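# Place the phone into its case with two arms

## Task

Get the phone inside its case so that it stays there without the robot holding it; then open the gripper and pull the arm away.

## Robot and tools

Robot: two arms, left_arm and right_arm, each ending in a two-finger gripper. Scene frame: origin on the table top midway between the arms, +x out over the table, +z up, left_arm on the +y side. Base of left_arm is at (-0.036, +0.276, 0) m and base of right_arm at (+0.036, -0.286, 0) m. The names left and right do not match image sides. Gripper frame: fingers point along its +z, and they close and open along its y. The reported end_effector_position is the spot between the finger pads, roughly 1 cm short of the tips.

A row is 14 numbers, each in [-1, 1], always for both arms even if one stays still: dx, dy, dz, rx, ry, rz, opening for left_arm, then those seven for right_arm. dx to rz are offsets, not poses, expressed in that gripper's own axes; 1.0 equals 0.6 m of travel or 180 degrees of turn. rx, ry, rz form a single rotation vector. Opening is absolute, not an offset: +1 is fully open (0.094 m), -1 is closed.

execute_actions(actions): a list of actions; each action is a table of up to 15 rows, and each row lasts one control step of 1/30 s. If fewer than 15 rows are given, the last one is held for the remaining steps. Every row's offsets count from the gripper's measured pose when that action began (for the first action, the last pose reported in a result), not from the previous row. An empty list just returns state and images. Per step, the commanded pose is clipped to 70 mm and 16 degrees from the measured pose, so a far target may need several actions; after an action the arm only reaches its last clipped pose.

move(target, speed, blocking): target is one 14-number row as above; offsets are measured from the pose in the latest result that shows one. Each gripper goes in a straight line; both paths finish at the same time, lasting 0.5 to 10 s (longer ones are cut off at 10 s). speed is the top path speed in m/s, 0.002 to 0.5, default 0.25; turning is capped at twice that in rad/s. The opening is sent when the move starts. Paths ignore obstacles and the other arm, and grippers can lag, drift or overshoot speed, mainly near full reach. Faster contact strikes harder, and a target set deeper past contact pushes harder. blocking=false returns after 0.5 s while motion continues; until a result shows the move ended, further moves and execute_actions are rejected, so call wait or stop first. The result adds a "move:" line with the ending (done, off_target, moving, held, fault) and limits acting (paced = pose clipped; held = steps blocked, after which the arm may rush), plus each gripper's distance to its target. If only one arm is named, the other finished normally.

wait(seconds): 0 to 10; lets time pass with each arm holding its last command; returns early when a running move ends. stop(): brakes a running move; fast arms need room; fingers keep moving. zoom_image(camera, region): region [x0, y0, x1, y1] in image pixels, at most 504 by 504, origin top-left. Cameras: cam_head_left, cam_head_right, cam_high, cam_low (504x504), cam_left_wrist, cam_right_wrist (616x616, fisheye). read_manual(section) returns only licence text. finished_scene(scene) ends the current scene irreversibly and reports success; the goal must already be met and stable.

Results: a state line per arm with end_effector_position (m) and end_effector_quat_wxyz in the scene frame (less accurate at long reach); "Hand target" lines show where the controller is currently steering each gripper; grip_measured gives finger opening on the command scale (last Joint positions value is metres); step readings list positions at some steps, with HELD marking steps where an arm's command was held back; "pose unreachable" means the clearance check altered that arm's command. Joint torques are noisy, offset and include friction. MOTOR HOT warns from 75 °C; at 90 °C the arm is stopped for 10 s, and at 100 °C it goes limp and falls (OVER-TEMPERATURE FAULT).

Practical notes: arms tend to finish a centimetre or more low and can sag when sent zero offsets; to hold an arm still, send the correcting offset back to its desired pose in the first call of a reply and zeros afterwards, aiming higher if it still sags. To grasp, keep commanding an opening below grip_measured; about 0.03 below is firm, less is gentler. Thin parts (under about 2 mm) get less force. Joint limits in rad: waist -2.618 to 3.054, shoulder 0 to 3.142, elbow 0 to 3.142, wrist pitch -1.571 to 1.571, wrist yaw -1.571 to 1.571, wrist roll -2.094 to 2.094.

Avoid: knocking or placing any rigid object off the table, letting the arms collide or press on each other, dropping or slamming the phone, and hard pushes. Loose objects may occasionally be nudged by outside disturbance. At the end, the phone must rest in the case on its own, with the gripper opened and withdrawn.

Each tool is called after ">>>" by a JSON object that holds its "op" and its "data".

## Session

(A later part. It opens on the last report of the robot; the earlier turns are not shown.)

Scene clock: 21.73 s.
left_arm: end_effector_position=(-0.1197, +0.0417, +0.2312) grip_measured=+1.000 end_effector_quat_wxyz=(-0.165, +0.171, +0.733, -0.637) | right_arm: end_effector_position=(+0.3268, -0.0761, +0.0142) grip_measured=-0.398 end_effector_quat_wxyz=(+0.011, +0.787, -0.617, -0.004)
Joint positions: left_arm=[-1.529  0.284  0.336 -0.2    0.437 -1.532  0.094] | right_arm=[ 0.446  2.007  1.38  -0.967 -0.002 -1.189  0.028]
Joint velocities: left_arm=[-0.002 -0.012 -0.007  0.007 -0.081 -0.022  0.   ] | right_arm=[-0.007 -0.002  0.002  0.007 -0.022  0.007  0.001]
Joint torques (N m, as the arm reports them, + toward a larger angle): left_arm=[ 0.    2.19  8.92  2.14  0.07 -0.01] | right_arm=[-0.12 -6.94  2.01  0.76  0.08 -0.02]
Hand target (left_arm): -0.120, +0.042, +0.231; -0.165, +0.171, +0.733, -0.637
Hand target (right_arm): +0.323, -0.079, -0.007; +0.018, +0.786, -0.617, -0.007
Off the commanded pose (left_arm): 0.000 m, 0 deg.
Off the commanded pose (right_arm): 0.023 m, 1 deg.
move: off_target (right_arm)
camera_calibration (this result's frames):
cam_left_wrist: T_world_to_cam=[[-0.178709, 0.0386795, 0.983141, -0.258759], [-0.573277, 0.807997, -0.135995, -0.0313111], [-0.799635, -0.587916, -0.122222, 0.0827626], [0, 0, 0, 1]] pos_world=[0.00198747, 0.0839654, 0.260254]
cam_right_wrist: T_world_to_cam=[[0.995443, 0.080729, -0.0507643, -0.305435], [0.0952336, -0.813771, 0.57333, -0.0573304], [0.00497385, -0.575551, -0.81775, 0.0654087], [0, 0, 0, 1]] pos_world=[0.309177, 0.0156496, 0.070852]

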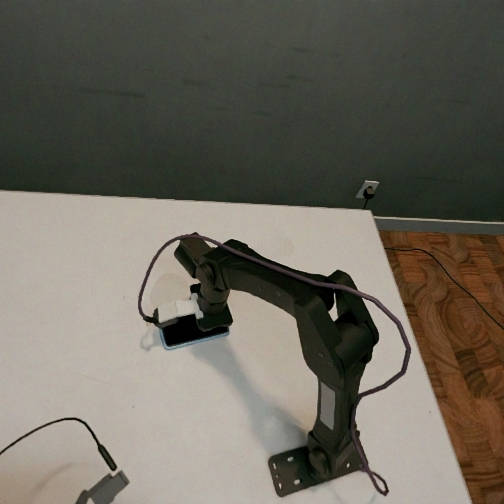

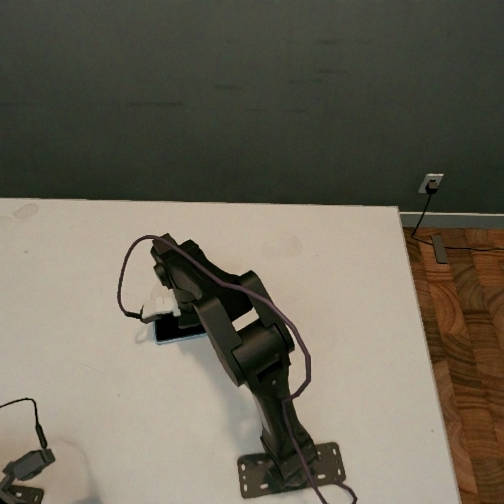

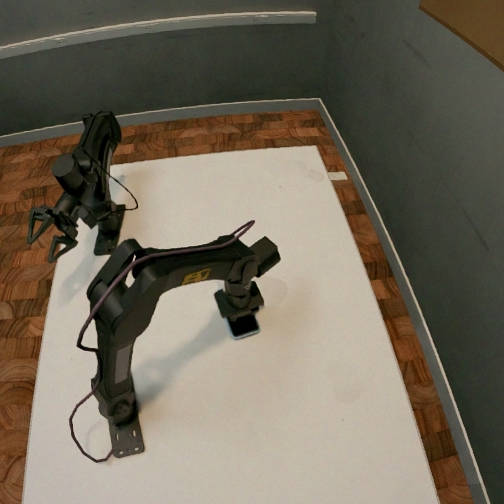

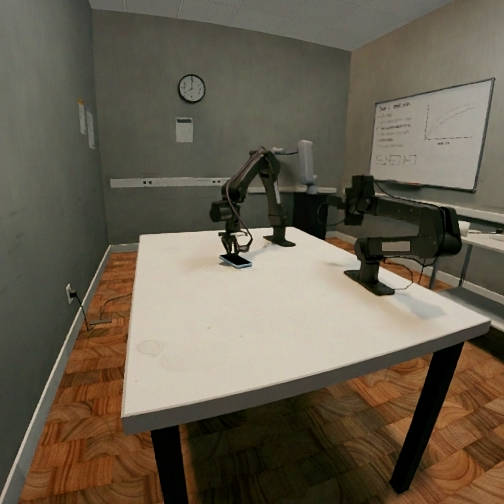

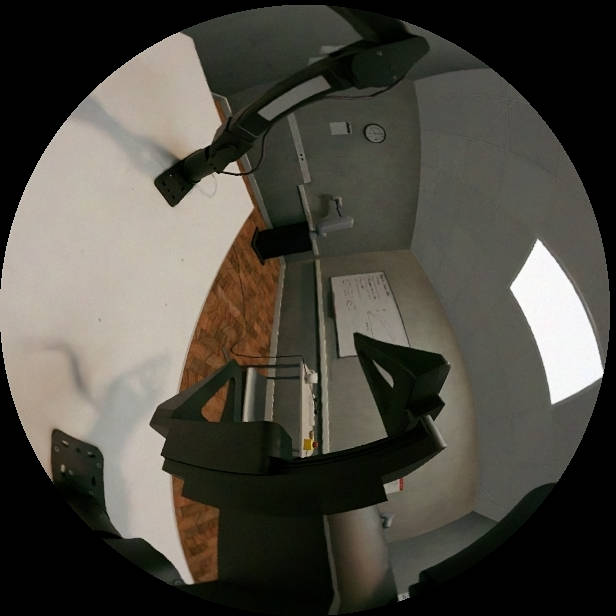

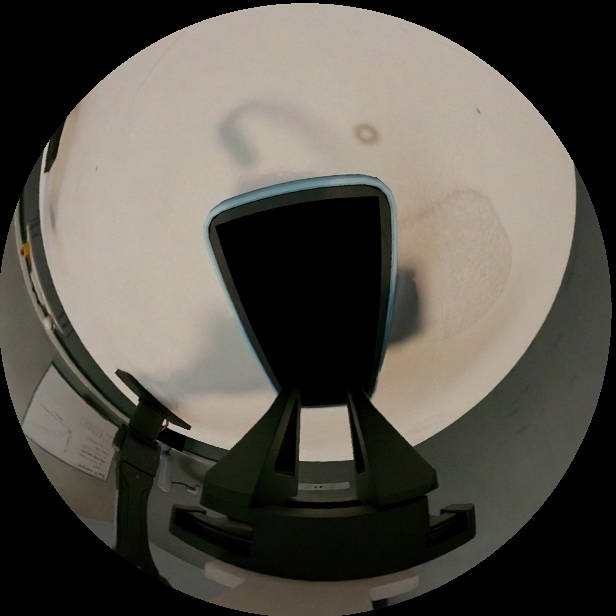

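>>> {"op": "move", "data": {"target": [0,0,0,0,0,0,1, 0,0,-0.1,0,0,0,-0.4], "speed": 0.1}}

>>> {"op": "move", "data": {"target": [0,0,0,0,0,0,1, 0.2,0.05,-0.15,0,0,0,0], "speed": 0.25}}

>>> {"op": "zoom_image", "data": {"camera": "cam_right_wrist", "region": [180, 130, 440, 420]}}

>>> {"op": "zoom_image", "data": {"camera": "cam_low", "region": [200, 235, 270, 280]}}

>>> {"op": "zoom_image", "data": {"camera": "cam_head_left", "region": [130, 280, 260, 370]}}

>>> {"op": "zoom_image", "data": {"camera": "cam_high", "region": [180, 260, 300, 360]}}

Scene clock: 23.33 s.
left_arm: end_effector_position=(-0.1197, +0.0417, +0.2312) grip_measured=+1.000 end_effector_quat_wxyz=(-0.165, +0.171, +0.733, -0.637) | right_arm: end_effector_position=(+0.3220, -0.0796, +0.0580) grip_measured=-0.398 end_effector_quat_wxyz=(+0.029, +0.786, -0.617, -0.009)
Joint positions: left_arm=[-1.529  0.284  0.336 -0.2    0.437 -1.532  0.094] | right_arm=[ 0.446  1.97   1.506 -1.168 -0.002 -1.189  0.028]
Joint velocities: left_arm=[-0.022 -0.007  0.012 -0.007 -0.007  0.007  0.   ] | right_arm=[-0.017 -0.002  0.007 -0.037  0.022 -0.022 -0.001]
Joint torques (N m, as the arm reports them, + toward a larger angle): left_arm=[-0.03  2.16  8.94  2.14  0.06 -0.02] | right_arm=[ -0.04 -10.94   8.81  -0.1    0.08   0.01]
Hand target (left_arm): -0.120, +0.042, +0.231; -0.165, +0.171, +0.733, -0.637
Hand target (right_arm): +0.327, -0.076, +0.074; +0.011, +0.787, -0.617, -0.004
Off the commanded pose (left_arm): 0.000 m, 0 deg.
Off the commanded pose (right_arm): 0.018 m, 2 deg.
move: off_target (right_arm)
camera_calibration (this result's frames):
cam_left_wrist: T_world_to_cam=[[-0.178709, 0.0386795, 0.983141, -0.258759], [-0.573277, 0.807997, -0.135995, -0.0313111], [-0.799635, -0.587916, -0.122222, 0.0827626], [0, 0, 0, 1]] pos_world=[0.00198747, 0.0839654, 0.260254]
cam_right_wrist: T_world_to_cam=[[0.993414, 0.0792753, -0.0827277, -0.295769], [0.112877, -0.801127, 0.587754, -0.0902523], [-0.0196811, -0.593221, -0.804799, 0.104991], [0, 0, 0, 1]] pos_world=[0.306075, 0.0134262, 0.113074]

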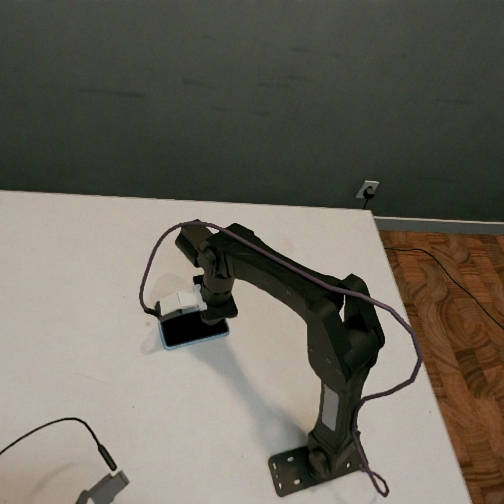

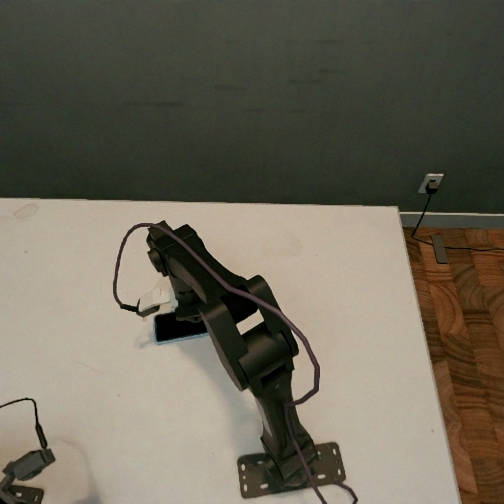

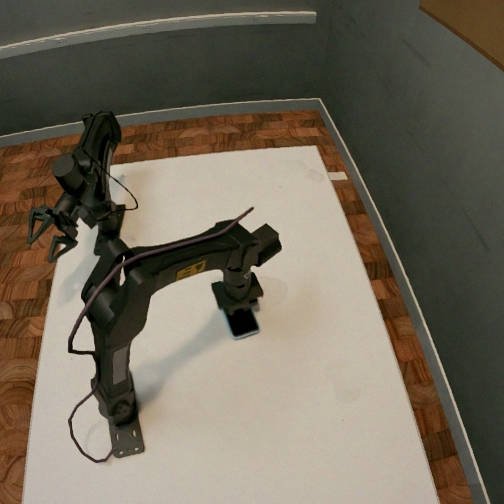

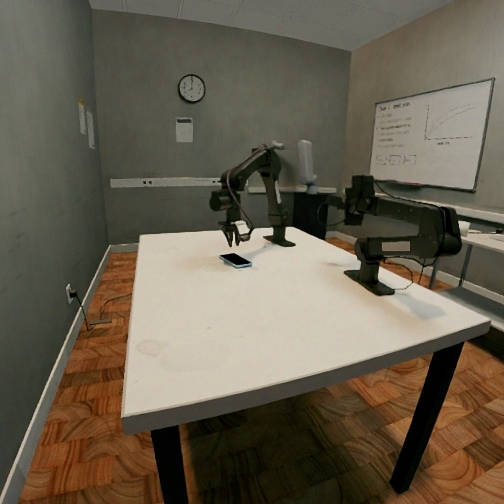

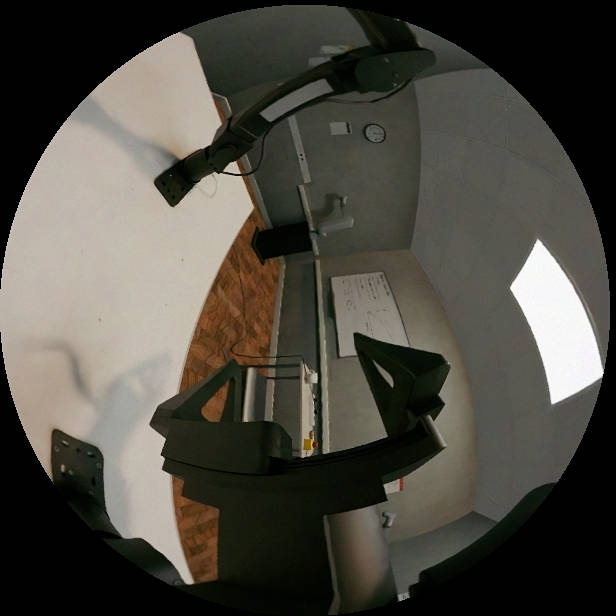

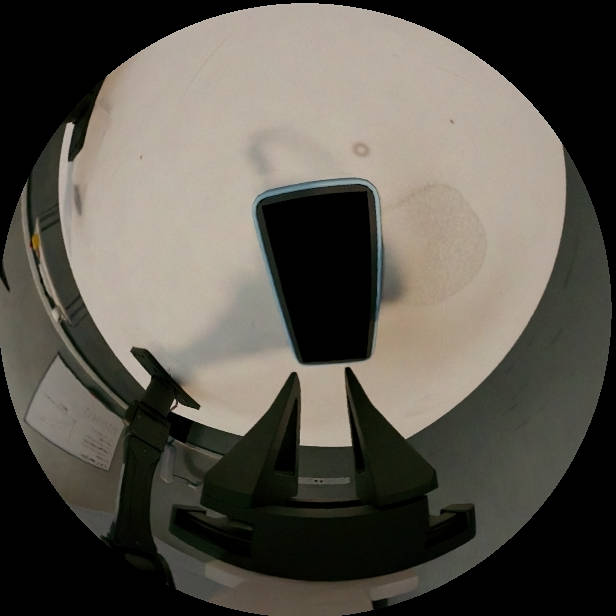

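Scene clock: 24.60 s.
left_arm: end_effector_position=(-0.1197, +0.0417, +0.2312) grip_measured=+1.000 end_effector_quat_wxyz=(-0.165, +0.171, +0.733, -0.637) | right_arm: end_effector_position=(+0.3207, -0.1997, +0.1369) grip_measured=-0.002 end_effector_quat_wxyz=(+0.040, +0.782, -0.621, -0.022)
Joint positions: left_arm=[-1.529  0.284  0.336 -0.2    0.437 -1.532  0.094] | right_arm=[ 0.121  1.756  1.54  -1.446  0.009 -1.502  0.047]
Joint velocities: left_arm=[-0.012 -0.012  0.007 -0.007  0.022 -0.051  0.   ] | right_arm=[ 0.002  0.012 -0.012  0.007  0.007  0.007 -0.   ]
Joint torques (N m, as the arm reports them, + toward a larger angle): left_arm=[-0.03  2.19  8.96  2.15  0.07 -0.02] | right_arm=[-0.14 -8.64  8.97 -0.18  0.06 -0.11]
Hand target (left_arm): -0.120, +0.042, +0.231; -0.165, +0.171, +0.733, -0.637
Hand target (right_arm): +0.323, -0.199, +0.151; +0.025, +0.786, -0.617, -0.013
Off the commanded pose (left_arm): 0.000 m, 0 deg.
Off the commanded pose (right_arm): 0.016 m, 2 deg.
move: off_target (right_arm)
camera_calibration (this result's frames):
cam_left_wrist: T_world_to_cam=[[-0.178709, 0.0386795, 0.983141, -0.258759], [-0.573277, 0.807997, -0.135995, -0.0313111], [-0.799635, -0.587916, -0.122222, 0.0827626], [0, 0, 0, 1]] pos_world=[0.00198747, 0.0839654, 0.260254]
cam_right_wrist: T_world_to_cam=[[0.990939, 0.0676577, -0.116025, -0.27541], [0.123276, -0.801074, 0.585734, -0.235735], [-0.0533156, -0.594729, -0.802156, 0.107328], [0, 0, 0, 1]] pos_world=[0.307697, -0.106376, 0.192217]

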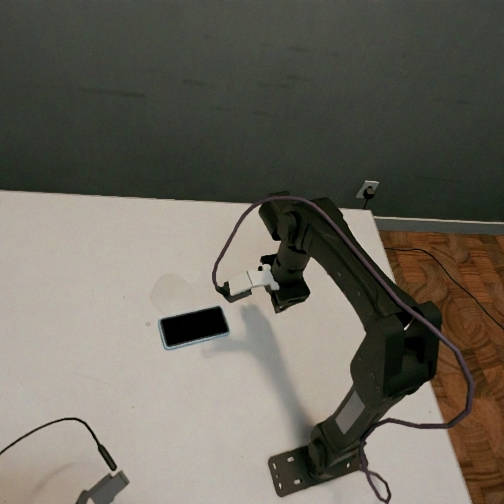

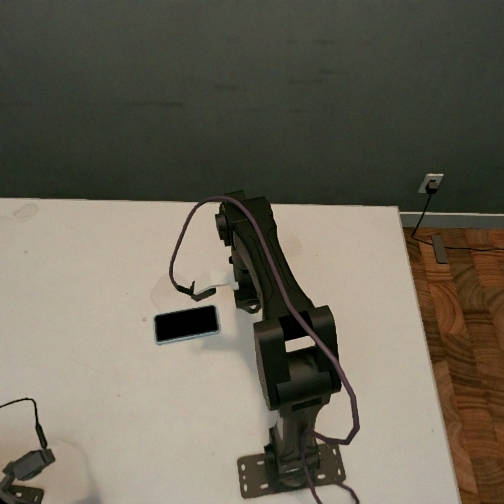

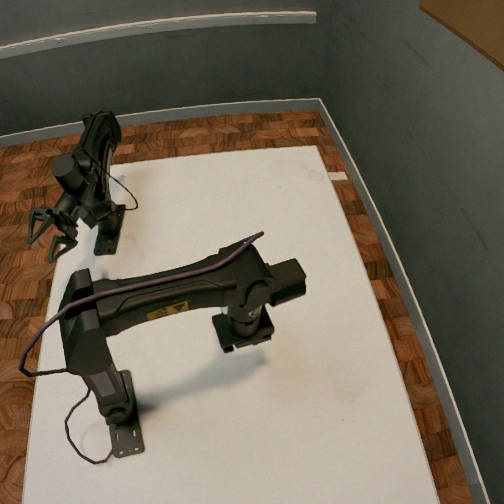

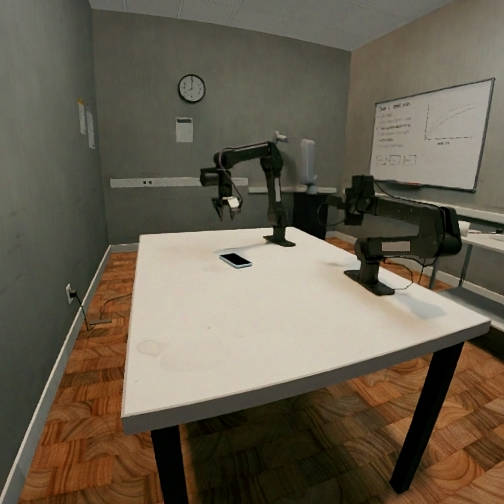

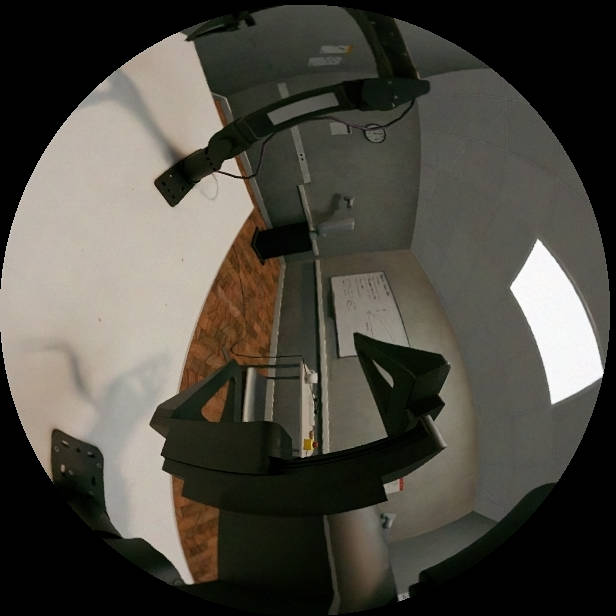

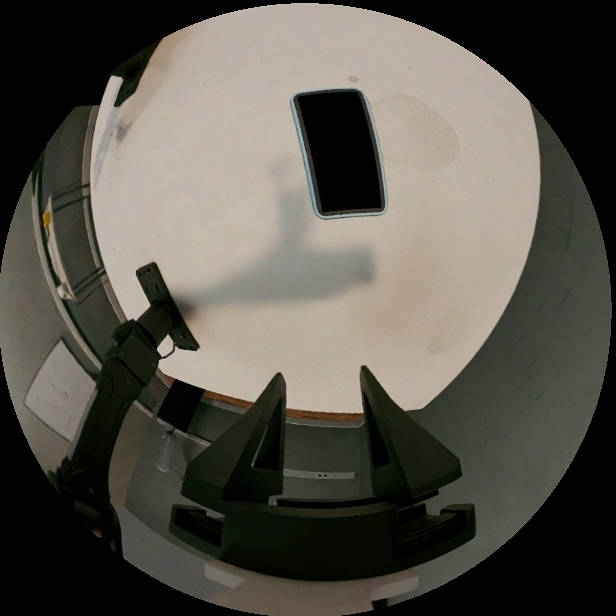

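Region (180, 130, 440, 420) of cam_right_wrist's 616x616 image, scaled by 1.738, with more detail than that image has; it fills the left 452 columns of this view, and the rest is white.

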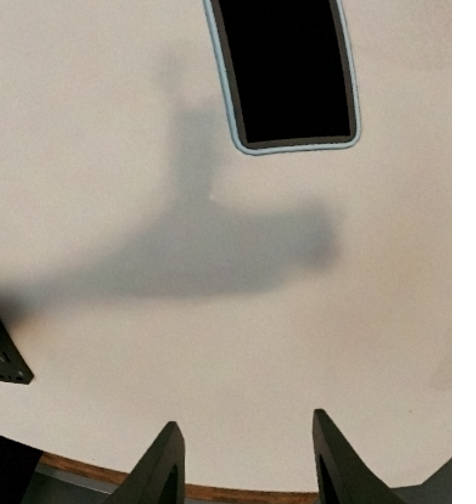

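Region (200, 235, 270, 280) of cam_low's 504x504 image, scaled by 7.200, with more detail than that image has; it fills the top 324 rows of this view, and the rest is white.

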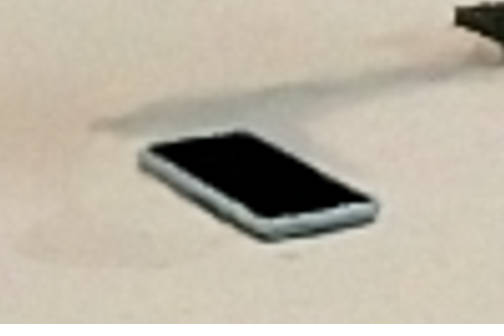

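Region (130, 280, 260, 370) of cam_head_left's 504x504 image, scaled by 3.877, with more detail than that image has; it fills the top 349 rows of this view, and the rest is white.

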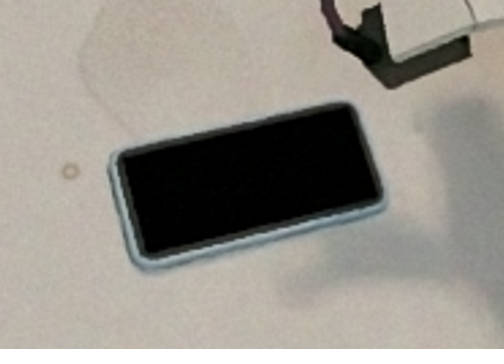

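Region (180, 260, 300, 360) of cam_high's 504x504 image, scaled by 4.200, with more detail than that image has.

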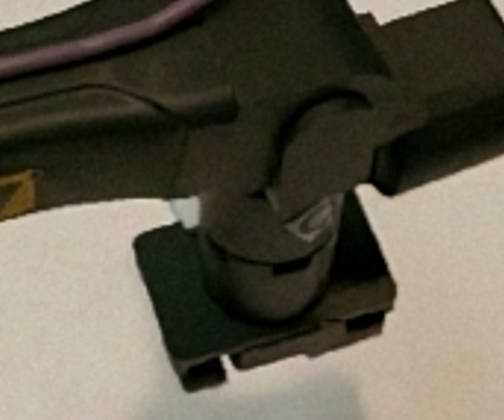

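>>> {"op": "zoom_image", "data": {"camera": "cam_right_wrist", "region": [270, 75, 410, 230]}}

Region (270, 75, 410, 230) of cam_right_wrist's 616x616 image, scaled by 3.252, with more detail than that image has; it fills the left 455 columns of this view, and the rest is white.

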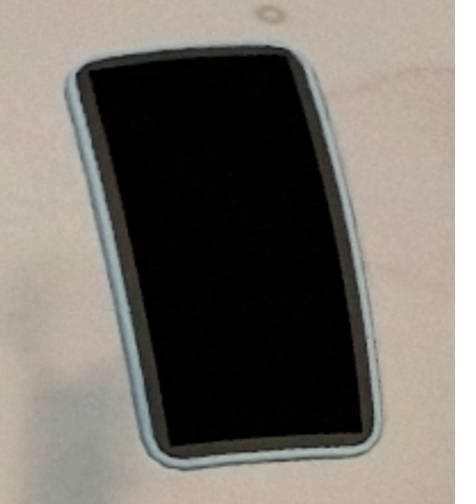

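>>> {"op": "finished_scene", "data": {"scene": 1}}

The scene is finished: the task was done.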